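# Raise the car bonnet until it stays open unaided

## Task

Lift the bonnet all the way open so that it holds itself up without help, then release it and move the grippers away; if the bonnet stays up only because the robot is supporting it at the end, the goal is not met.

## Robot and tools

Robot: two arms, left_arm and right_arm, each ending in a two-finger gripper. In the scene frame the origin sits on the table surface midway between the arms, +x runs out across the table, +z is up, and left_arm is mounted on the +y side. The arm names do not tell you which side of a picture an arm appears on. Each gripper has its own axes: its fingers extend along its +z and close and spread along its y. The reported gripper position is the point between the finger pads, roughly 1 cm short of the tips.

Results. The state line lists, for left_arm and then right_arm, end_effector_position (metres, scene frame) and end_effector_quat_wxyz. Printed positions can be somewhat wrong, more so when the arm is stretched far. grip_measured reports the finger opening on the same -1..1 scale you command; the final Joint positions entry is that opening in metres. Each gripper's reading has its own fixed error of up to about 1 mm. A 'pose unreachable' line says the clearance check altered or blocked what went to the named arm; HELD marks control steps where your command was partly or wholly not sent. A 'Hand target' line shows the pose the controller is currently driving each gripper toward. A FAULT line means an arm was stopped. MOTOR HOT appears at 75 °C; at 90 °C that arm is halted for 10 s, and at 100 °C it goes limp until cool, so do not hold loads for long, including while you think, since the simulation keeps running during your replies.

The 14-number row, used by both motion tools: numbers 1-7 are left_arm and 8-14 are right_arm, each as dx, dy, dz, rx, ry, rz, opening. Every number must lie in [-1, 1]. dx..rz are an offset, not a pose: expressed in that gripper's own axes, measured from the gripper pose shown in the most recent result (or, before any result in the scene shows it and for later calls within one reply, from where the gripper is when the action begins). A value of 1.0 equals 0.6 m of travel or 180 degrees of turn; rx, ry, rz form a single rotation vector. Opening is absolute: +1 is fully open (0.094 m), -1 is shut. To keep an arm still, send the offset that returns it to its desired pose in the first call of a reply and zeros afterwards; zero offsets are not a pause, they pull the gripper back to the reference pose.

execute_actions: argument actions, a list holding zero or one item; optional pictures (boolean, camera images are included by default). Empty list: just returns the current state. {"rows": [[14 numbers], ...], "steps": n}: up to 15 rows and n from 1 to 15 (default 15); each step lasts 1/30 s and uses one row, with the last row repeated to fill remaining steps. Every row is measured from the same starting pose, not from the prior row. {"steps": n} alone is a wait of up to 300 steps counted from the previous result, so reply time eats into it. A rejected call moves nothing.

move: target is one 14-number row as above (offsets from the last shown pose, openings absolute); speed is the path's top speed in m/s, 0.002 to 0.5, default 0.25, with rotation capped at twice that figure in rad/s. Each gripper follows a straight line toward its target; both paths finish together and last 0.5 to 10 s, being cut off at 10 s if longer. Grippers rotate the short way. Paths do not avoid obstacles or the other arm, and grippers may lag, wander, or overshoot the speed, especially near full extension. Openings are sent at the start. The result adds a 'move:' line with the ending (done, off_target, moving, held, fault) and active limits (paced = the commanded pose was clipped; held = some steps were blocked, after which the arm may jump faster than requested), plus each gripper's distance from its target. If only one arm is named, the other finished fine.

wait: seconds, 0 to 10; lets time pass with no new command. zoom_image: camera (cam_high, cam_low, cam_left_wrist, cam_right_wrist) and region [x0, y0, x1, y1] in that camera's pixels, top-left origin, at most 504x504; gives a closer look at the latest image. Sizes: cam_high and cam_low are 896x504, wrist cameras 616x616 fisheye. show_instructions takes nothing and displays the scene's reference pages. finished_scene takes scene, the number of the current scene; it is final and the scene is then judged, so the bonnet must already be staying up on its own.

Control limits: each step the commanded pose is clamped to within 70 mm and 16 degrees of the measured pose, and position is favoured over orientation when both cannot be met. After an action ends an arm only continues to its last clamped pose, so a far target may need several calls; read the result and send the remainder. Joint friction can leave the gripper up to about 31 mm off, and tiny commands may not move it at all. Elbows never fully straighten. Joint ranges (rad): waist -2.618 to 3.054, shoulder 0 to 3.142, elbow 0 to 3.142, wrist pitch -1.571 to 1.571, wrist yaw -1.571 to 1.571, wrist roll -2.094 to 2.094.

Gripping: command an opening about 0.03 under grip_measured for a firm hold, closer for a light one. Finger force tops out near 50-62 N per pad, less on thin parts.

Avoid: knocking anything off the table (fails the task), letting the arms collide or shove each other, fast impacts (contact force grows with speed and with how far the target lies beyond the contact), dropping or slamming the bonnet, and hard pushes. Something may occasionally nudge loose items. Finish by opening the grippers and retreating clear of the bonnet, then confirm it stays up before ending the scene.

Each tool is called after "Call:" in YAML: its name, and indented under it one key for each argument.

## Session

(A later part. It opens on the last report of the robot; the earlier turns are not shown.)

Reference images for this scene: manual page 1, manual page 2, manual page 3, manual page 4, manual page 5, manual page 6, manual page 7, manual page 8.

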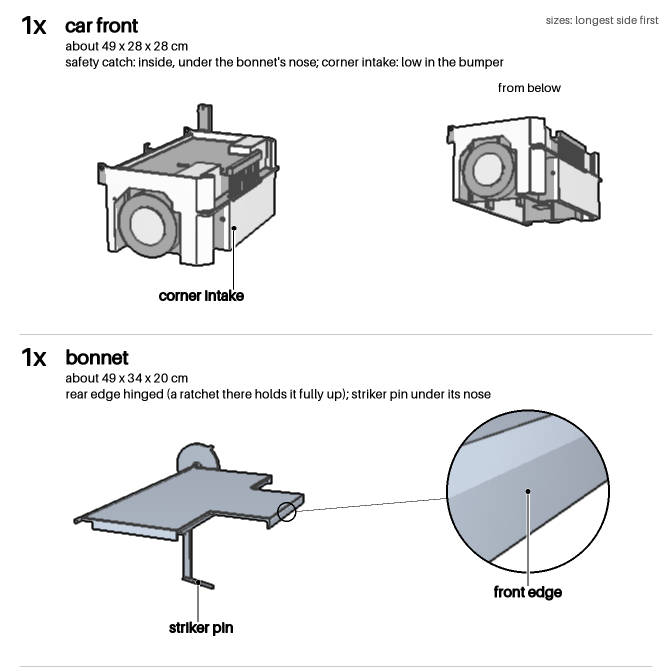

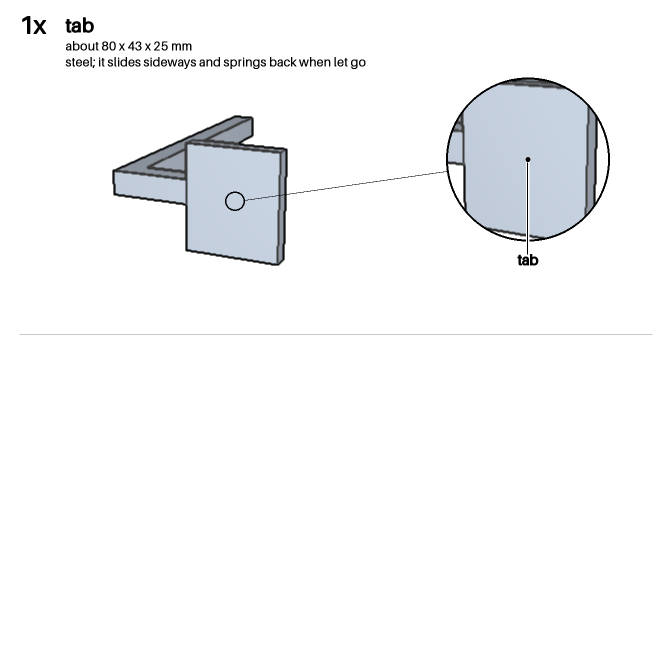

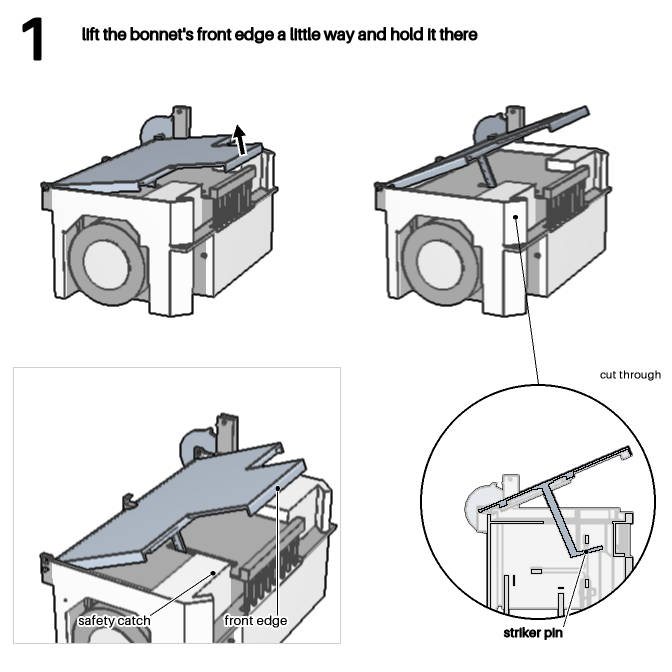

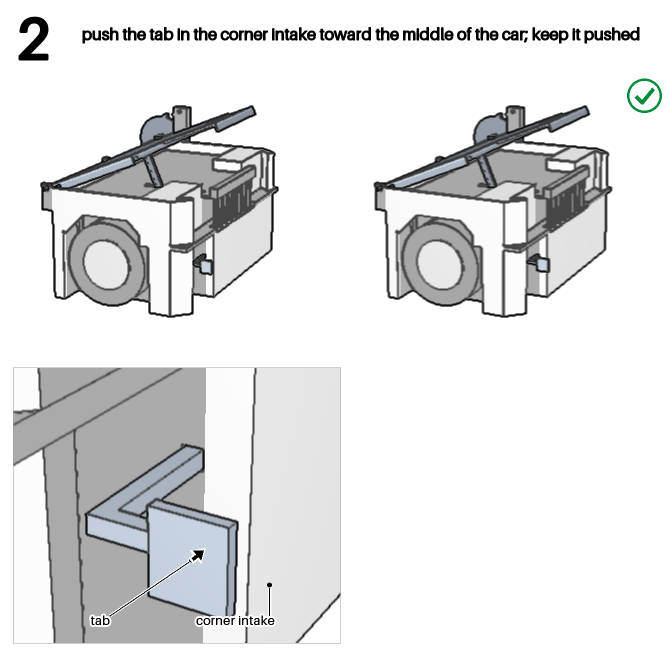

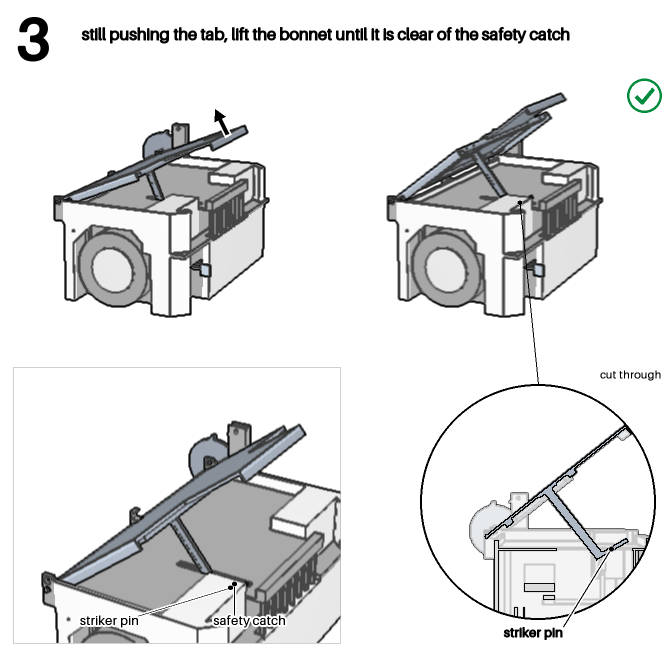

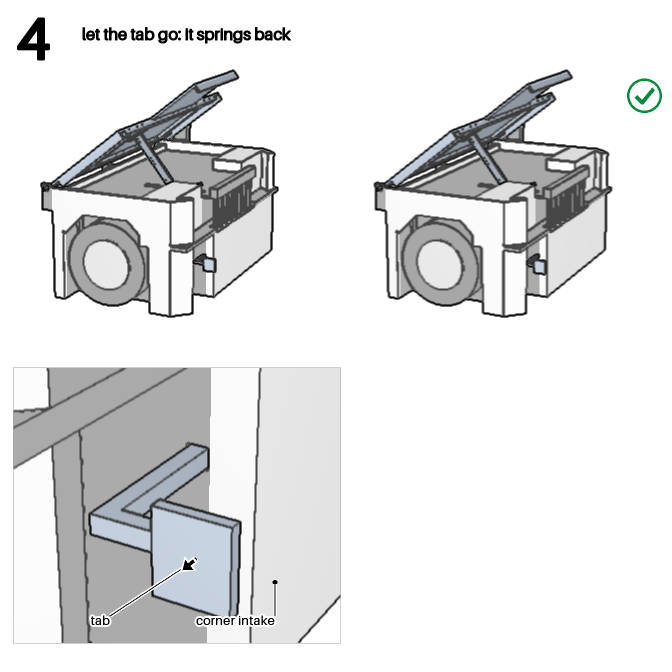

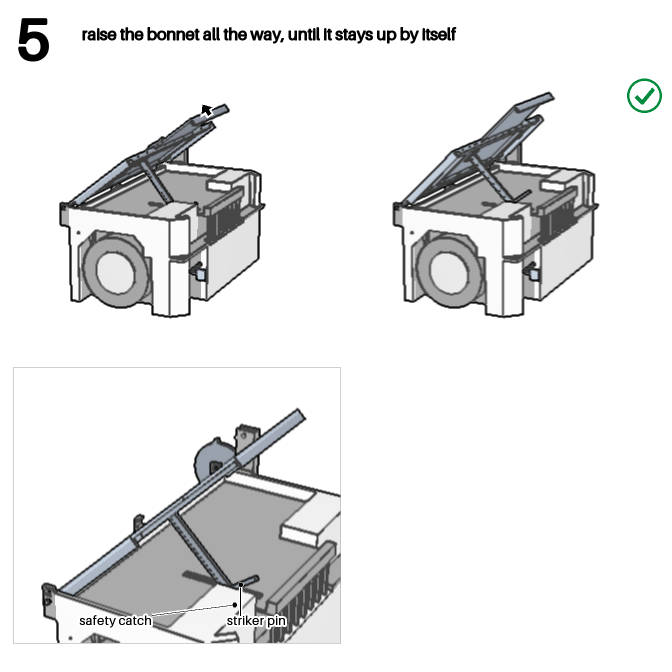

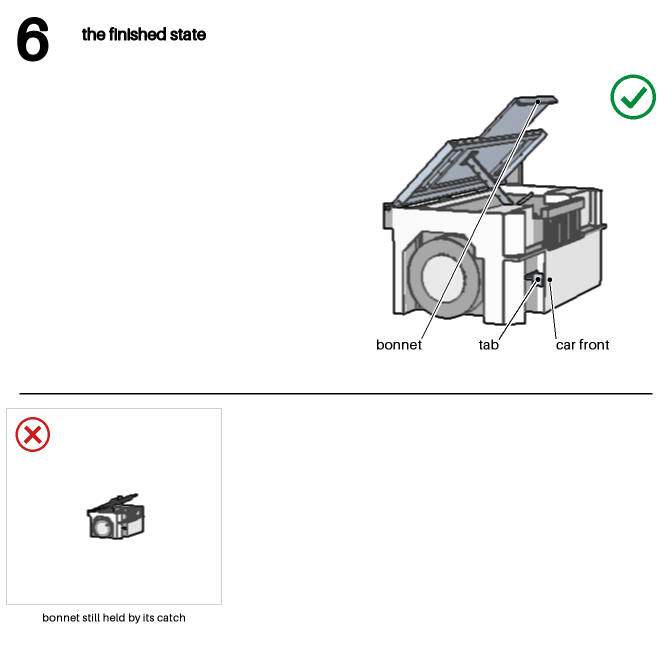

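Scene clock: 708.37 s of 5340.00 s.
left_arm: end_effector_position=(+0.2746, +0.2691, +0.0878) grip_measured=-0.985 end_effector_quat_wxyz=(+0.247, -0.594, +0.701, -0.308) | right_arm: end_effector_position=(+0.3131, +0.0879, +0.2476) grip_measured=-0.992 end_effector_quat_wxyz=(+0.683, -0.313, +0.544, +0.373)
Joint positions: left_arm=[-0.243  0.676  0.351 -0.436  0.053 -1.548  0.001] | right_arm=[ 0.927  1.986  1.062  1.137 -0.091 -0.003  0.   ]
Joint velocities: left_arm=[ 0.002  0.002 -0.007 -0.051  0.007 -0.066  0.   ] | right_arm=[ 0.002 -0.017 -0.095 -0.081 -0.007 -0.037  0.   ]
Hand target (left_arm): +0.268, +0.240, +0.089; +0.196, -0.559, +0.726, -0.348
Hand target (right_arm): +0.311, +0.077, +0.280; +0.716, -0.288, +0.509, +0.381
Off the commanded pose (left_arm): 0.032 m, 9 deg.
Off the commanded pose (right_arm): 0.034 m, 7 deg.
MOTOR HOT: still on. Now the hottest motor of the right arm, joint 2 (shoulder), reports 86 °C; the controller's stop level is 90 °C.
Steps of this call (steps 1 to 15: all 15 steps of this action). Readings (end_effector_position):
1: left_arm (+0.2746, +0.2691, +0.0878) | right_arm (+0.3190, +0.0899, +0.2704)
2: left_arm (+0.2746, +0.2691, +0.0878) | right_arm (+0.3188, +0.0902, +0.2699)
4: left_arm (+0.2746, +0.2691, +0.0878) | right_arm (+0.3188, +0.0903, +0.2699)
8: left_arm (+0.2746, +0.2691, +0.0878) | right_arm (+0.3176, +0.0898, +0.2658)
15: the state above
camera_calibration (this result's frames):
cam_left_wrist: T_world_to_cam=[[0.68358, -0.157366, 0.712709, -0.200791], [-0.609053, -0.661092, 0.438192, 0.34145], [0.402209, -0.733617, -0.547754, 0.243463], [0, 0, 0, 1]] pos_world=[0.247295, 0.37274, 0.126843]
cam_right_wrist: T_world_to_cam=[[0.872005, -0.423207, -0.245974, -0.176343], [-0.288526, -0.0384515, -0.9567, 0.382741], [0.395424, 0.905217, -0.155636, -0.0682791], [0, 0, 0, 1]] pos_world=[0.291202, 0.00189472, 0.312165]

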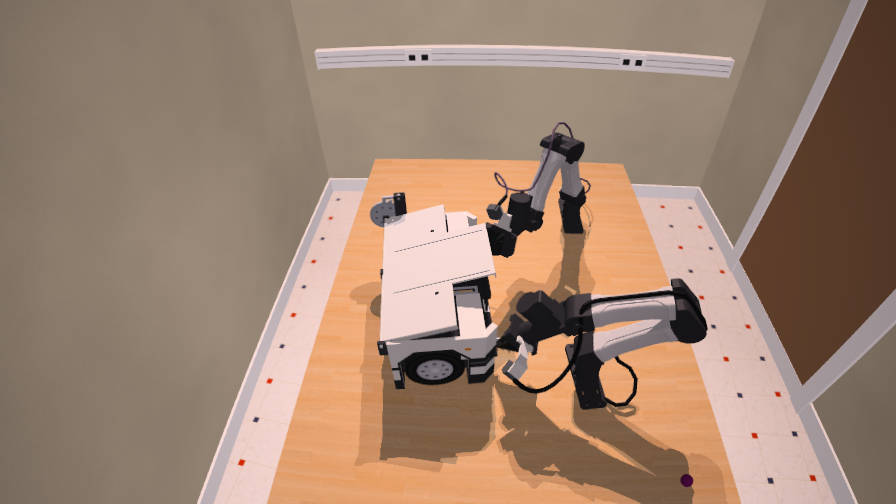

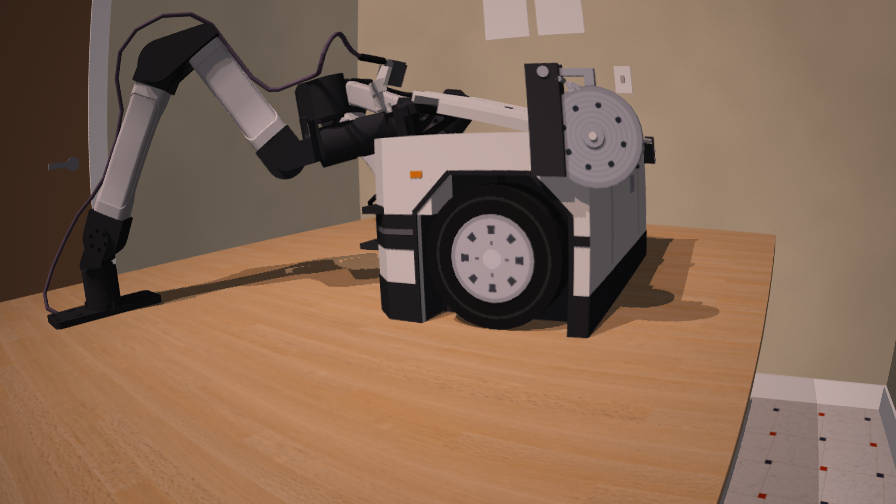

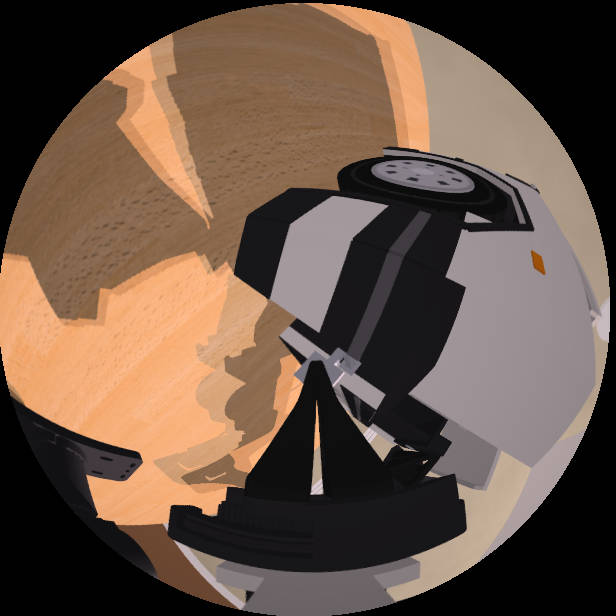

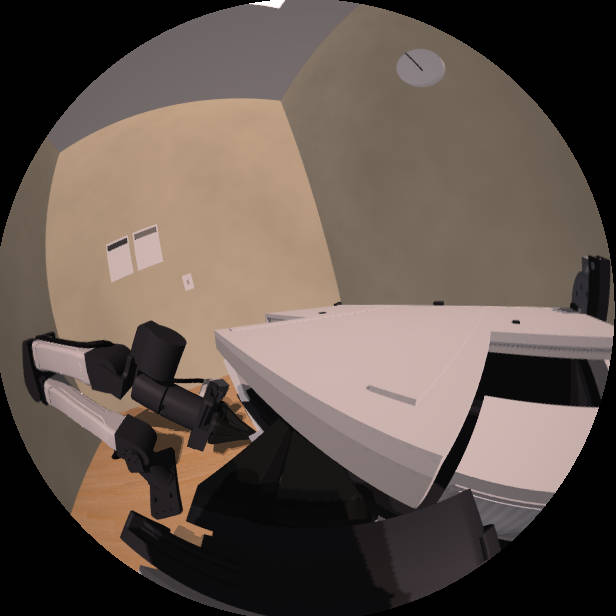

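Call:
execute_actions:
  actions: []
  pictures: false

Call:
execute_actions:
  actions:
    - {"rows":[ [0.0532,0,0,0,0.0506,0.0089,-1,-0.056,0,0.003,0,-0.038,0,-1], [0.0532,0,0,0,0.0506,0.0089,-1,-0.053,0,0.0015,0,-0.0366,0,-1], [0.0532,0,0,0,0.0506,0.0089,-1,-0.05,0,0,0,-0.0352,0,-1], [0.0532,0,0,0,0.0506,0.0089,-1,-0.047,0,-0.0015,0,-0.0338,0,-1], [0.0532,0,0,0,0.0506,0.0089,-1,-0.044,0,-0.003,0,-0.0324,0,-1], [0.0532,0,0,0,0.0506,0.0089,-1,-0.041,0,-0.0045,0,-0.031,0,-1], [0.0532,0,0,0,0.0506,0.0089,-1,-0.038,0,-0.006,0,-0.0296,0,-1], [0.0532,0,0,0,0.0506,0.0089,-1,-0.035,0,-0.0075,0,-0.0282,0,-1], [0.0532,0,0,0,0.0506,0.0089,-1,-0.032,0,-0.009,0,-0.0268,0,-1], [0.0532,0,0,0,0.0506,0.0089,-1,-0.029,0,-0.0105,0,-0.0254,0,-1], [0.0532,0,0,0,0.0506,0.0089,-1,-0.026,0,-0.012,0,-0.024,0,-1], [0.0532,0,0,0,0.0506,0.0089,-1,-0.0235,0,-0.0132,0,-0.0228,0,-1], [0.0532,0,0,0,0.0506,0.0089,-1,-0.021,0,-0.0144,0,-0.0216,0,-1], [0.0532,0,0,0,0.0506,0.0089,-1,-0.0185,0,-0.0156,0,-0.0204,0,-1], [0.0532,0,0,0,0.0506,0.0089,-1,-0.016,0,-0.0168,0,-0.0192,0,-1] ],"steps":15}
  pictures: false

Call:
execute_actions:
  actions:
    - {"rows":[ [0.0497,0,0,0,0.0472,0.0083,-1,-0.05,0,0.002,0,-0.035,0,-1], [0.0461,0,0,0,0.0438,0.0077,-1,-0.0465,0,0.002,0,-0.0325,0,-1], [0.0426,0,0,0,0.0405,0.0071,-1,-0.043,0,0.002,0,-0.03,0,-1], [0.039,0,0,0,0.0371,0.0065,-1,-0.0395,0,0.002,0,-0.0275,0,-1], [0.0355,0,0,0,0.0337,0.0059,-1,-0.036,0,0.001,0,-0.025,0,-1], [0.0319,0,0,0,0.0304,0.0053,-1,-0.0325,0,0.001,0,-0.0225,0,-1], [0.0284,0,0,0,0.027,0.0047,-1,-0.029,0,0.001,0,-0.02,0,-1], [0.0248,0,0,0,0.0236,0.0042,-1,-0.0255,0,0.001,0,-0.0175,0,-1], [0.0213,0,0,0,0.0202,0.0036,-1,-0.022,0,0.001,0,-0.015,0,-1], [0.0177,0,0,0,0.0169,0.003,-1,-0.0185,0,0,0,-0.0125,0,-1], [0.0142,0,0,0,0.0135,0.0024,-1,-0.015,0,0,0,-0.01,0,-1], [0.0106,0,0,0,0.0101,0.0018,-1,-0.0115,0,0,0,-0.0075,0,-1], [0.0071,0,0,0,0.0067,0.0012,-1,-0.008,0,0,0,-0.005,0,-1], [0.0035,0,0,0,0.0034,0.0006,-1,-0.004,0,0,0,-0.0025,0,-1], [0,0,0,0,0,0,-1,0,0,0,0,0,0,-1] ],"steps":15}

Scene clock: 726.00 s of 5340.00 s.
left_arm: end_effector_position=(+0.2746, +0.2691, +0.0878) grip_measured=-0.985 end_effector_quat_wxyz=(+0.247, -0.594, +0.701, -0.308) | right_arm: end_effector_position=(+0.3128, +0.0877, +0.2463) grip_measured=-0.992 end_effector_quat_wxyz=(+0.682, -0.314, +0.545, +0.373)
Joint positions: left_arm=[-0.243  0.676  0.351 -0.436  0.053 -1.548  0.001] | right_arm=[ 0.927  1.986  1.059  1.137 -0.092 -0.003  0.   ]
Joint velocities: left_arm=[-0.002 -0.022 -0.012 -0.037 -0.051 -0.007  0.001] | right_arm=[-0.002 -0.007  0.007  0.037  0.022 -0.022  0.001]
Hand target (left_arm): +0.268, +0.240, +0.089; +0.196, -0.559, +0.726, -0.348
Hand target (right_arm): +0.311, +0.077, +0.280; +0.716, -0.288, +0.508, +0.381
Off the commanded pose (left_arm): 0.032 m, 9 deg.
Off the commanded pose (right_arm): 0.035 m, 7 deg.
MOTOR HOT: still on. Now the hottest motor of the right arm, joint 2 (shoulder), reports 82 °C; the controller's stop level is 90 °C.
Steps of this call (steps 1 to 90: nothing new was sent; then 14.63 s passed at rest). Readings (end_effector_position):
1: left_arm (+0.2746, +0.2691, +0.0878) | right_arm (+0.3129, +0.0877, +0.2466)
2: left_arm (+0.2746, +0.2691, +0.0878) | right_arm (+0.3128, +0.0877, +0.2463)
4: left_arm (+0.2746, +0.2691, +0.0878) | right_arm (+0.3128, +0.0877, +0.2463)
8: left_arm (+0.2746, +0.2691, +0.0878) | right_arm (+0.3128, +0.0877, +0.2463)
90: the state above

Scene clock: 726.50 s of 5340.00 s.
left_arm: end_effector_position=(+0.2746, +0.2692, +0.0878) grip_measured=-0.985 end_effector_quat_wxyz=(+0.247, -0.594, +0.701, -0.308) | right_arm: end_effector_position=(+0.3089, +0.0853, +0.2402) grip_measured=-0.992 end_effector_quat_wxyz=(+0.678, -0.317, +0.546, +0.377)
Joint positions: left_arm=[-0.243  0.676  0.351 -0.436  0.052 -1.548  0.001] | right_arm=[ 0.927  1.986  1.033  1.159 -0.102  0.003  0.   ]
Joint velocities: left_arm=[-0.007 -0.027  0.007 -0.007 -0.022 -0.037  0.002] | right_arm=[-0.007  0.002 -0.066  0.11  -0.007  0.007 -0.   ]
Hand target (left_arm): +0.268, +0.240, +0.089; +0.196, -0.559, +0.726, -0.348
Hand target (right_arm): +0.306, +0.078, +0.254; +0.697, -0.303, +0.526, +0.381
Off the commanded pose (left_arm): 0.032 m, 9 deg.
Off the commanded pose (right_arm): 0.016 m, 4 deg.
MOTOR HOT: still on. Now the hottest motor of the right arm, joint 2 (shoulder), reports 82 °C; the controller's stop level is 90 °C.
Steps of this call (steps 1 to 15: all 15 steps of this action). Readings (end_effector_position):
1: left_arm (+0.2746, +0.2691, +0.0878) | right_arm (+0.3125, +0.0878, +0.2463)
2: left_arm (+0.2746, +0.2691, +0.0878) | right_arm (+0.3124, +0.0879, +0.2463)
4: left_arm (+0.2746, +0.2691, +0.0878) | right_arm (+0.3123, +0.0879, +0.2463)
8: left_arm (+0.2746, +0.2691, +0.0878) | right_arm (+0.3121, +0.0878, +0.2458)
15: the state above

Scene clock: 727.00 s of 5340.00 s.
left_arm: end_effector_position=(+0.2754, +0.2743, +0.0877) grip_measured=-0.985 end_effector_quat_wxyz=(+0.257, -0.599, +0.697, -0.298) | right_arm: end_effector_position=(+0.3081, +0.0871, +0.2340) grip_measured=-0.992 end_effector_quat_wxyz=(+0.668, -0.323, +0.554, +0.378)
Joint positions: left_arm=[-0.243  0.676  0.351 -0.436  0.022 -1.548  0.001] | right_arm=[ 0.927  1.986  1.032  1.134 -0.112  0.006  0.   ]
Joint velocities: left_arm=[-0.007  0.012 -0.012  0.022 -0.139 -0.022  0.   ] | right_arm=[ 0.012 -0.007  0.012 -0.212 -0.051 -0.051 -0.001]
Hand target (left_arm): +0.275, +0.269, +0.088; +0.247, -0.594, +0.701, -0.308
Hand target (right_arm): +0.309, +0.085, +0.240; +0.678, -0.317, +0.546, +0.377
Off the commanded pose (left_arm): 0.005 m, 2 deg.
Off the commanded pose (right_arm): 0.007 m, 2 deg.
MOTOR HOT: still on. Now the hottest motor of the right arm, joint 2 (shoulder), reports 82 °C; the controller's stop level is 90 °C.
Steps of this call (steps 1 to 15: all 15 steps of this action). Readings (end_effector_position):
1: left_arm (+0.2746, +0.2693, +0.0878) | right_arm (+0.3086, +0.0852, +0.2412)
2: left_arm (+0.2746, +0.2693, +0.0878) | right_arm (+0.3085, +0.0852, +0.2414)
4: left_arm (+0.2746, +0.2694, +0.0878) | right_arm (+0.3085, +0.0852, +0.2414)
8: left_arm (+0.2747, +0.2699, +0.0878) | right_arm (+0.3086, +0.0853, +0.2408)
15: the state above
camera_calibration (this result's frames):
cam_left_wrist: T_world_to_cam=[[0.685268, -0.157119, 0.711141, -0.200797], [-0.595277, -0.683395, 0.42263, 0.349094], [0.419587, -0.712941, -0.561838, 0.237665], [0, 0, 0, 1]] pos_world=[0.245686, 0.376461, 0.128787]
cam_right_wrist: T_world_to_cam=[[0.875099, -0.410059, -0.257008, -0.17521], [-0.31033, -0.0679809, -0.948195, 0.375551], [0.371344, 0.909522, -0.186744, -0.0534602], [0, 0, 0, 1]] pos_world=[0.289724, 0.00230701, 0.301082]

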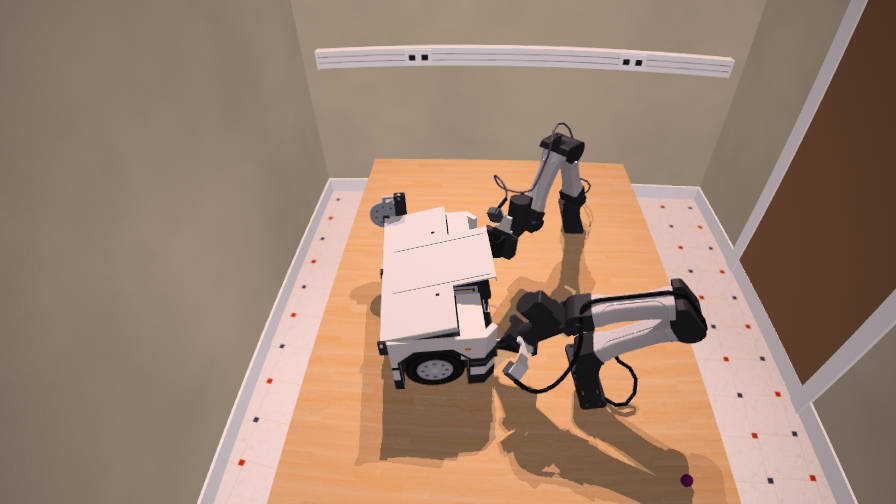

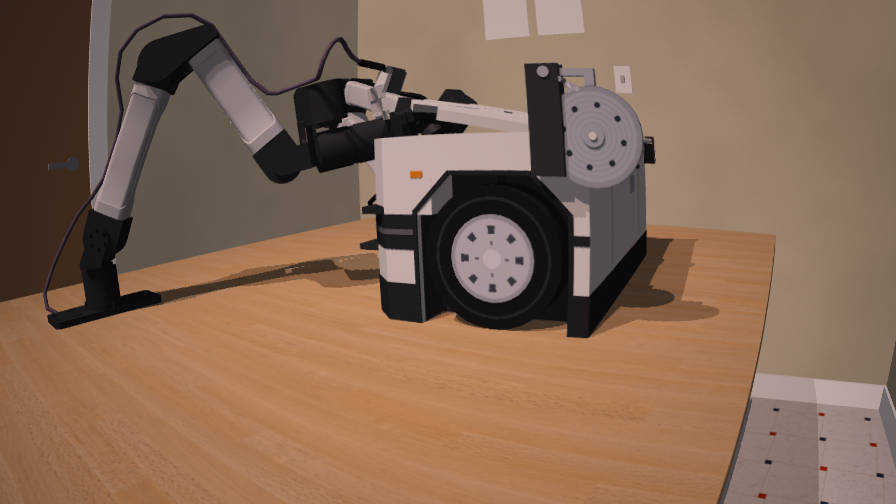

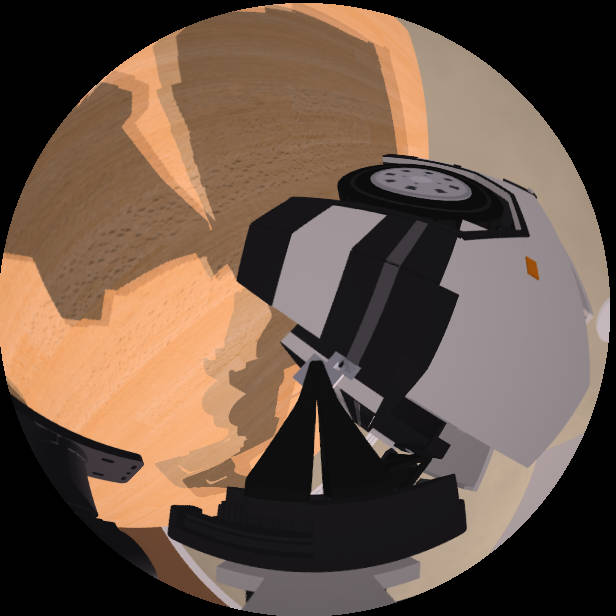

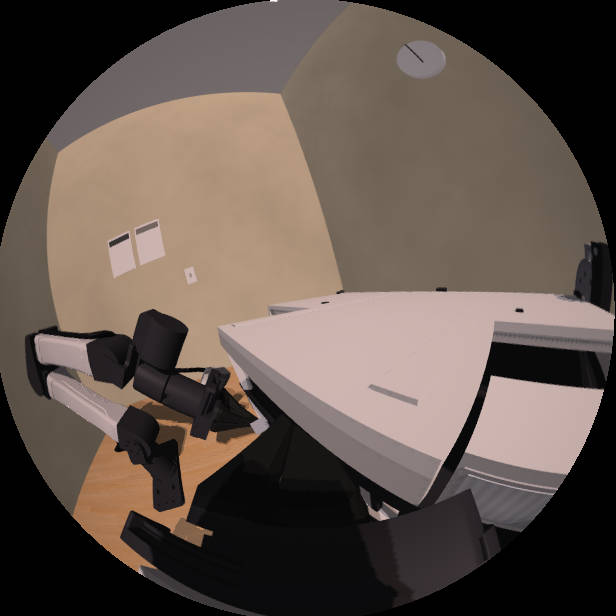

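Call:
execute_actions:
  actions: []
  pictures: false

Scene clock: 729.43 s of 5340.00 s.
left_arm: end_effector_position=(+0.2756, +0.2761, +0.0877) grip_measured=-0.985 end_effector_quat_wxyz=(+0.261, -0.600, +0.696, -0.295) | right_arm: end_effector_position=(+0.3074, +0.0885, +0.2294) grip_measured=-0.992 end_effector_quat_wxyz=(+0.662, -0.327, +0.559, +0.377)
Joint positions: left_arm=[-0.243  0.676  0.351 -0.436  0.011 -1.548  0.001] | right_arm=[ 0.929  1.986  1.032  1.115 -0.115  0.006  0.   ]
Joint velocities: left_arm=[-0.002  0.002  0.002 -0.037 -0.022 -0.066 -0.   ] | right_arm=[-0.002 -0.017 -0.017 -0.11  -0.007 -0.037 -0.   ]
Hand target (left_arm): +0.275, +0.269, +0.088; +0.247, -0.594, +0.701, -0.308
Hand target (right_arm): +0.309, +0.085, +0.240; +0.678, -0.317, +0.546, +0.377
Off the commanded pose (left_arm): 0.007 m, 2 deg.
Off the commanded pose (right_arm): 0.011 m, 3 deg.
MOTOR HOT: still on. Now the hottest motor of the right arm, joint 2 (shoulder), reports 81 °C; the controller's stop level is 90 °C.
Steps of this call (steps 1 to 73: nothing new was sent). Readings (end_effector_position):
1: left_arm (+0.2754, +0.2750, +0.0877) | right_arm (+0.3079, +0.0876, +0.2326)
2: left_arm (+0.2755, +0.2755, +0.0877) | right_arm (+0.3077, +0.0879, +0.2313)
4: left_arm (+0.2756, +0.2761, +0.0877) | right_arm (+0.3076, +0.0883, +0.2297)
8: left_arm (+0.2756, +0.2761, +0.0877) | right_arm (+0.3074, +0.0885, +0.2294)
73: the state above

Call:
execute_actions:
  actions:
    - {"rows":[ [-0.002,0,0,0,-0.001,-0.001,-1,-0.01,0,0,0,-0.008,0,-1], [-0.004,0,0,0,-0.002,-0.002,-1,-0.006,0,-0.001,0,-0.006,0,-1], [-0.006,0,0,0,-0.003,-0.003,-1,-0.002,0,-0.003,0,-0.004,0,-1], [-0.008,0,0,0,-0.004,-0.004,-1,0.002,0,-0.004,0,-0.002,0,-1], [-0.01,0,0,0,-0.005,-0.005,-1,0.006,0,-0.006,0,0,0,-1], [-0.012,0,0,0,-0.006,-0.006,-1,0.01,0,-0.007,0,0.002,0,-1], [-0.014,0,0,0,-0.007,-0.007,-1,0.014,0,-0.008,0,0.004,0,-1], [-0.016,0,0,0,-0.009,-0.009,-1,0.018,0,-0.01,0,0.007,0,-1], [-0.016,0,0,0,-0.009,-0.009,-1,0.022,0,-0.011,0,0.009,0,-1], [-0.016,0,0,0,-0.009,-0.009,-1,0.026,0,-0.013,0,0.012,0,-1], [-0.016,0,0,0,-0.009,-0.009,-1,0.03,0,-0.014,0,0.014,0,-1], [-0.016,0,0,0,-0.009,-0.009,-1,0.033,0,-0.0155,0,0.016,0,-1] ],"steps":15}

Scene clock: 813.87 s of 5340.00 s.
left_arm: end_effector_position=(+0.2766, +0.2852, +0.0877) grip_measured=-0.985 end_effector_quat_wxyz=(+0.269, -0.612, +0.685, -0.288) | right_arm: end_effector_position=(+0.3038, +0.0890, +0.2240) grip_measured=-0.992 end_effector_quat_wxyz=(+0.655, -0.334, +0.561, +0.379)
Joint positions: left_arm=[-0.212  0.676  0.351 -0.436  0.002 -1.548  0.001] | right_arm=[ 0.931  1.986  1.021  1.114 -0.128  0.006  0.   ]
Joint velocities: left_arm=[-0.002 -0.002 -0.022 -0.081  0.007  0.007 -0.001] | right_arm=[-0.007 -0.007 -0.002 -0.007  0.007 -0.066 -0.   ]
Hand target (left_arm): +0.277, +0.286, +0.088; +0.267, -0.614, +0.684, -0.290
Hand target (right_arm): +0.304, +0.083, +0.209; +0.647, -0.337, +0.576, +0.369
Off the commanded pose (left_arm): 0.001 m, 0 deg.
Off the commanded pose (right_arm): 0.017 m, 2 deg.
MOTOR HOT: cleared. Now the hottest motor of the right arm, joint 2 (shoulder), reports 70 °C.
Steps of this call (steps 1 to 90: nothing new was sent; then 80.93 s passed at rest; steps 91 to 105: all 15 steps of this action). Readings (end_effector_position):
91: left_arm (+0.2757, +0.2768, +0.0877) | right_arm (+0.3073, +0.0886, +0.2291)
92: left_arm (+0.2758, +0.2780, +0.0877) | right_arm (+0.3072, +0.0887, +0.2289)
94: left_arm (+0.2761, +0.2806, +0.0877) | right_arm (+0.3072, +0.0888, +0.2288)
98: left_arm (+0.2765, +0.2839, +0.0877) | right_arm (+0.3046, +0.0890, +0.2248)
105: the state above
camera_calibration (this result's frames):
cam_left_wrist: T_world_to_cam=[[0.690905, -0.135636, 0.710108, -0.207503], [-0.564022, -0.715586, 0.412086, 0.358769], [0.45225, -0.685229, -0.570904, 0.228776], [0, 0, 0, 1]] pos_world=[0.242255, 0.385349, 0.130115]
cam_right_wrist: T_world_to_cam=[[0.878484, -0.40025, -0.260893, -0.17421], [-0.324801, -0.099846, -0.940497, 0.370321], [0.350385, 0.91095, -0.217715, -0.0422741], [0, 0, 0, 1]] pos_world=[0.288134, 0.00575693, 0.293632]

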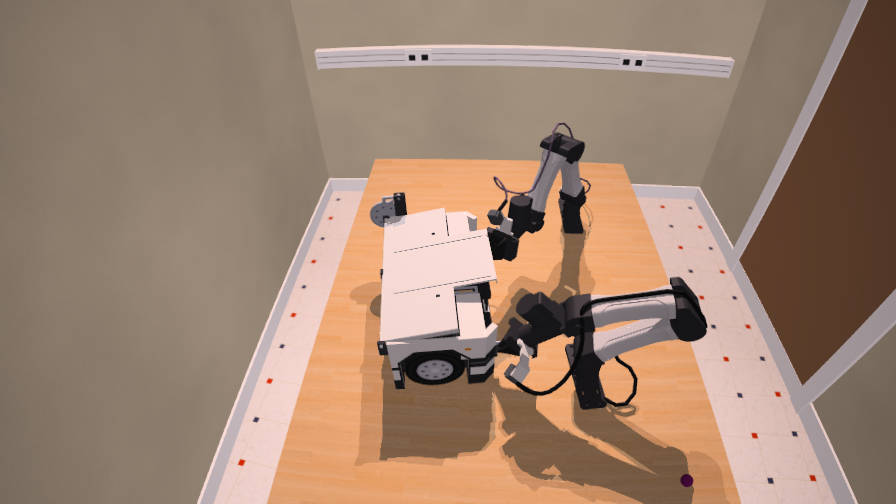

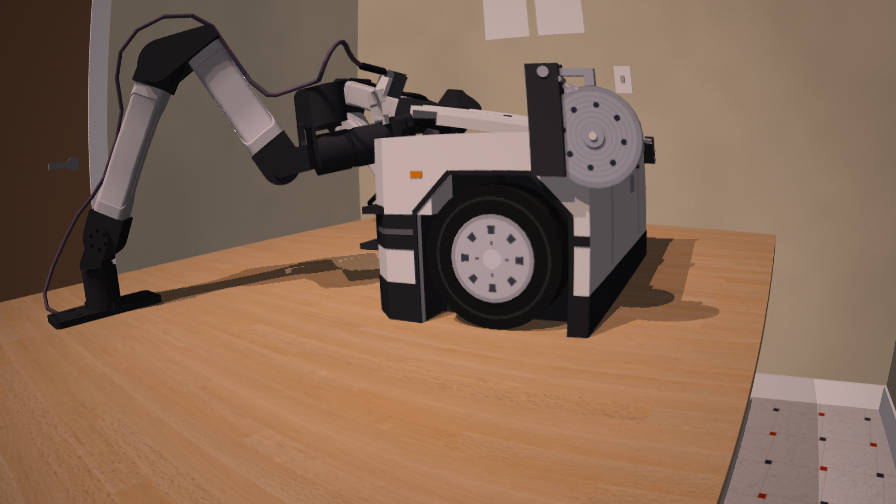

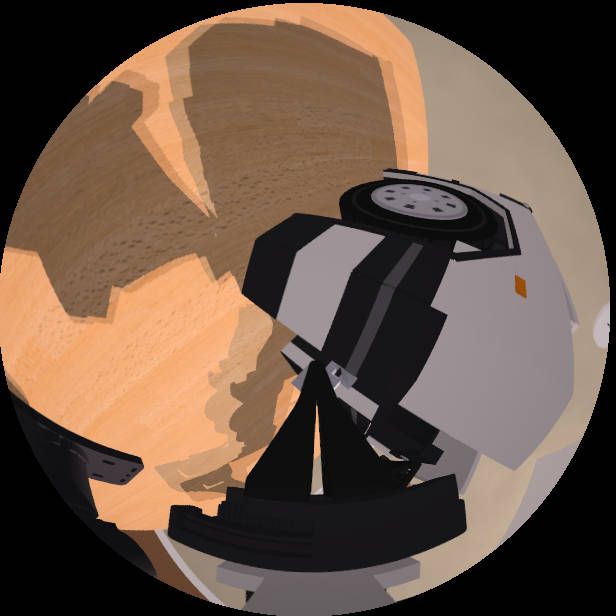

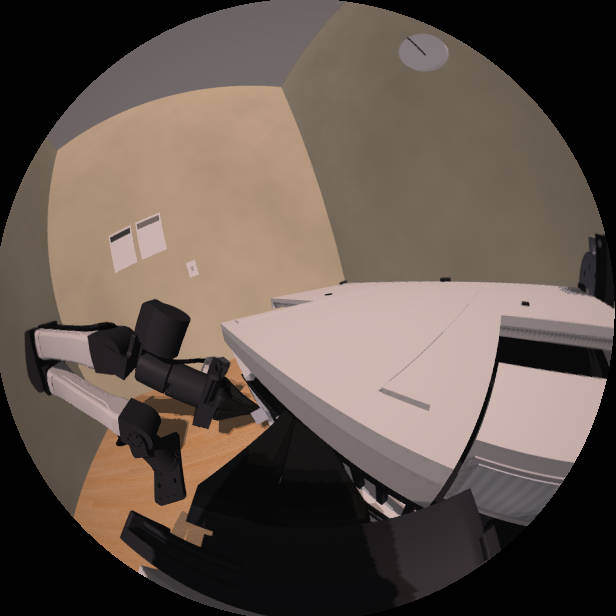

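Call:
move:
  target: [0,0,0,0,0,0,-1, 0.003,-0.0545,-0.0587,0.0573,-0.0192,-0.0041,-1]
  speed: 0.06

Scene clock: 838.70 s of 5340.00 s.
left_arm: end_effector_position=(+0.2766, +0.2852, +0.0877) grip_measured=-0.985 end_effector_quat_wxyz=(+0.269, -0.612, +0.685, -0.288) | right_arm: end_effector_position=(+0.3105, +0.0531, +0.2240) grip_measured=-0.992 end_effector_quat_wxyz=(+0.700, -0.272, +0.562, +0.347)
Joint positions: left_arm=[-0.212  0.676  0.351 -0.436  0.002 -1.548  0.001] | right_arm=[0.927 1.971 0.897 1.296 0.018 0.005 0.   ]
Joint velocities: left_arm=[ 0.002 -0.002 -0.012 -0.022 -0.037  0.022  0.   ] | right_arm=[-0.017 -0.007 -0.007 -0.037 -0.007  0.022  0.001]
Hand target (left_arm): +0.277, +0.285, +0.088; +0.269, -0.612, +0.685, -0.288
Hand target (right_arm): +0.315, +0.043, +0.218; +0.702, -0.266, +0.571, +0.332
Off the commanded pose (left_arm): 0.000 m, 0 deg.
Off the commanded pose (right_arm): 0.013 m, 2 deg.
After step 90, 19.93 s passed at rest.
move: off_target (right_arm)
camera_calibration (this result's frames):
cam_left_wrist: T_world_to_cam=[[0.690905, -0.135636, 0.710108, -0.207503], [-0.564022, -0.715586, 0.412086, 0.358769], [0.45225, -0.685229, -0.570904, 0.228776], [0, 0, 0, 1]] pos_world=[0.242255, 0.385349, 0.130115]
cam_right_wrist: T_world_to_cam=[[0.818154, -0.505452, -0.274119, -0.167213], [-0.308235, 0.0169104, -0.95116, 0.36001], [0.485402, 0.862689, -0.141963, -0.0682044], [0, 0, 0, 1]] pos_world=[0.28088, -0.0317668, 0.286909]

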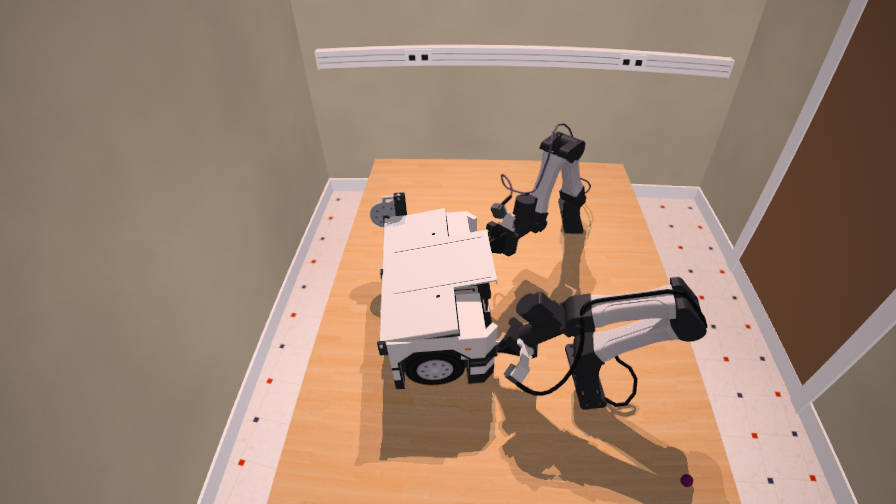

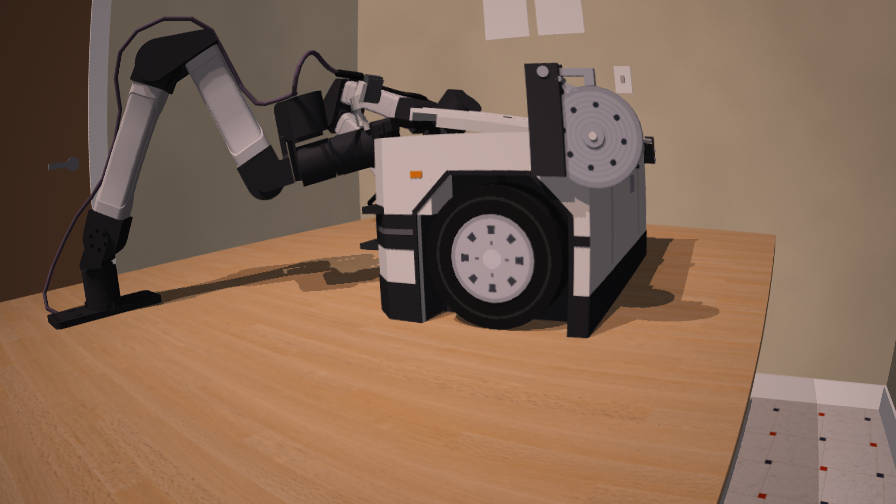

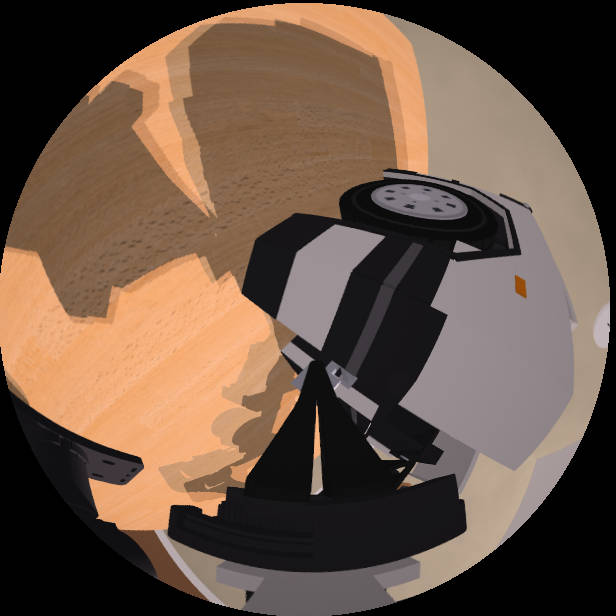

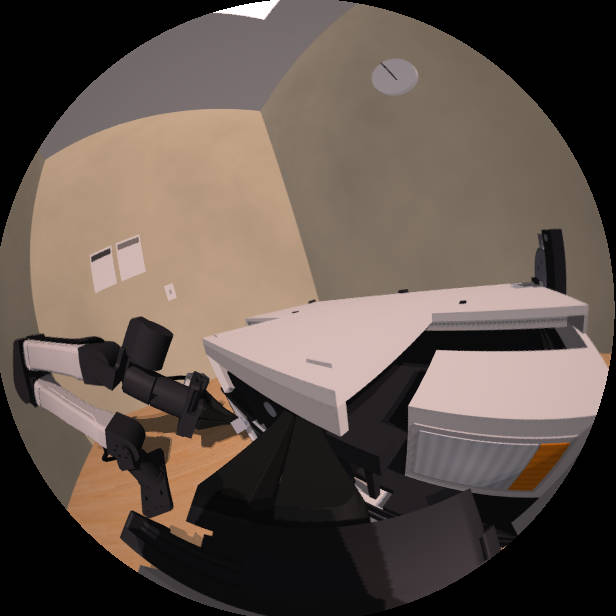

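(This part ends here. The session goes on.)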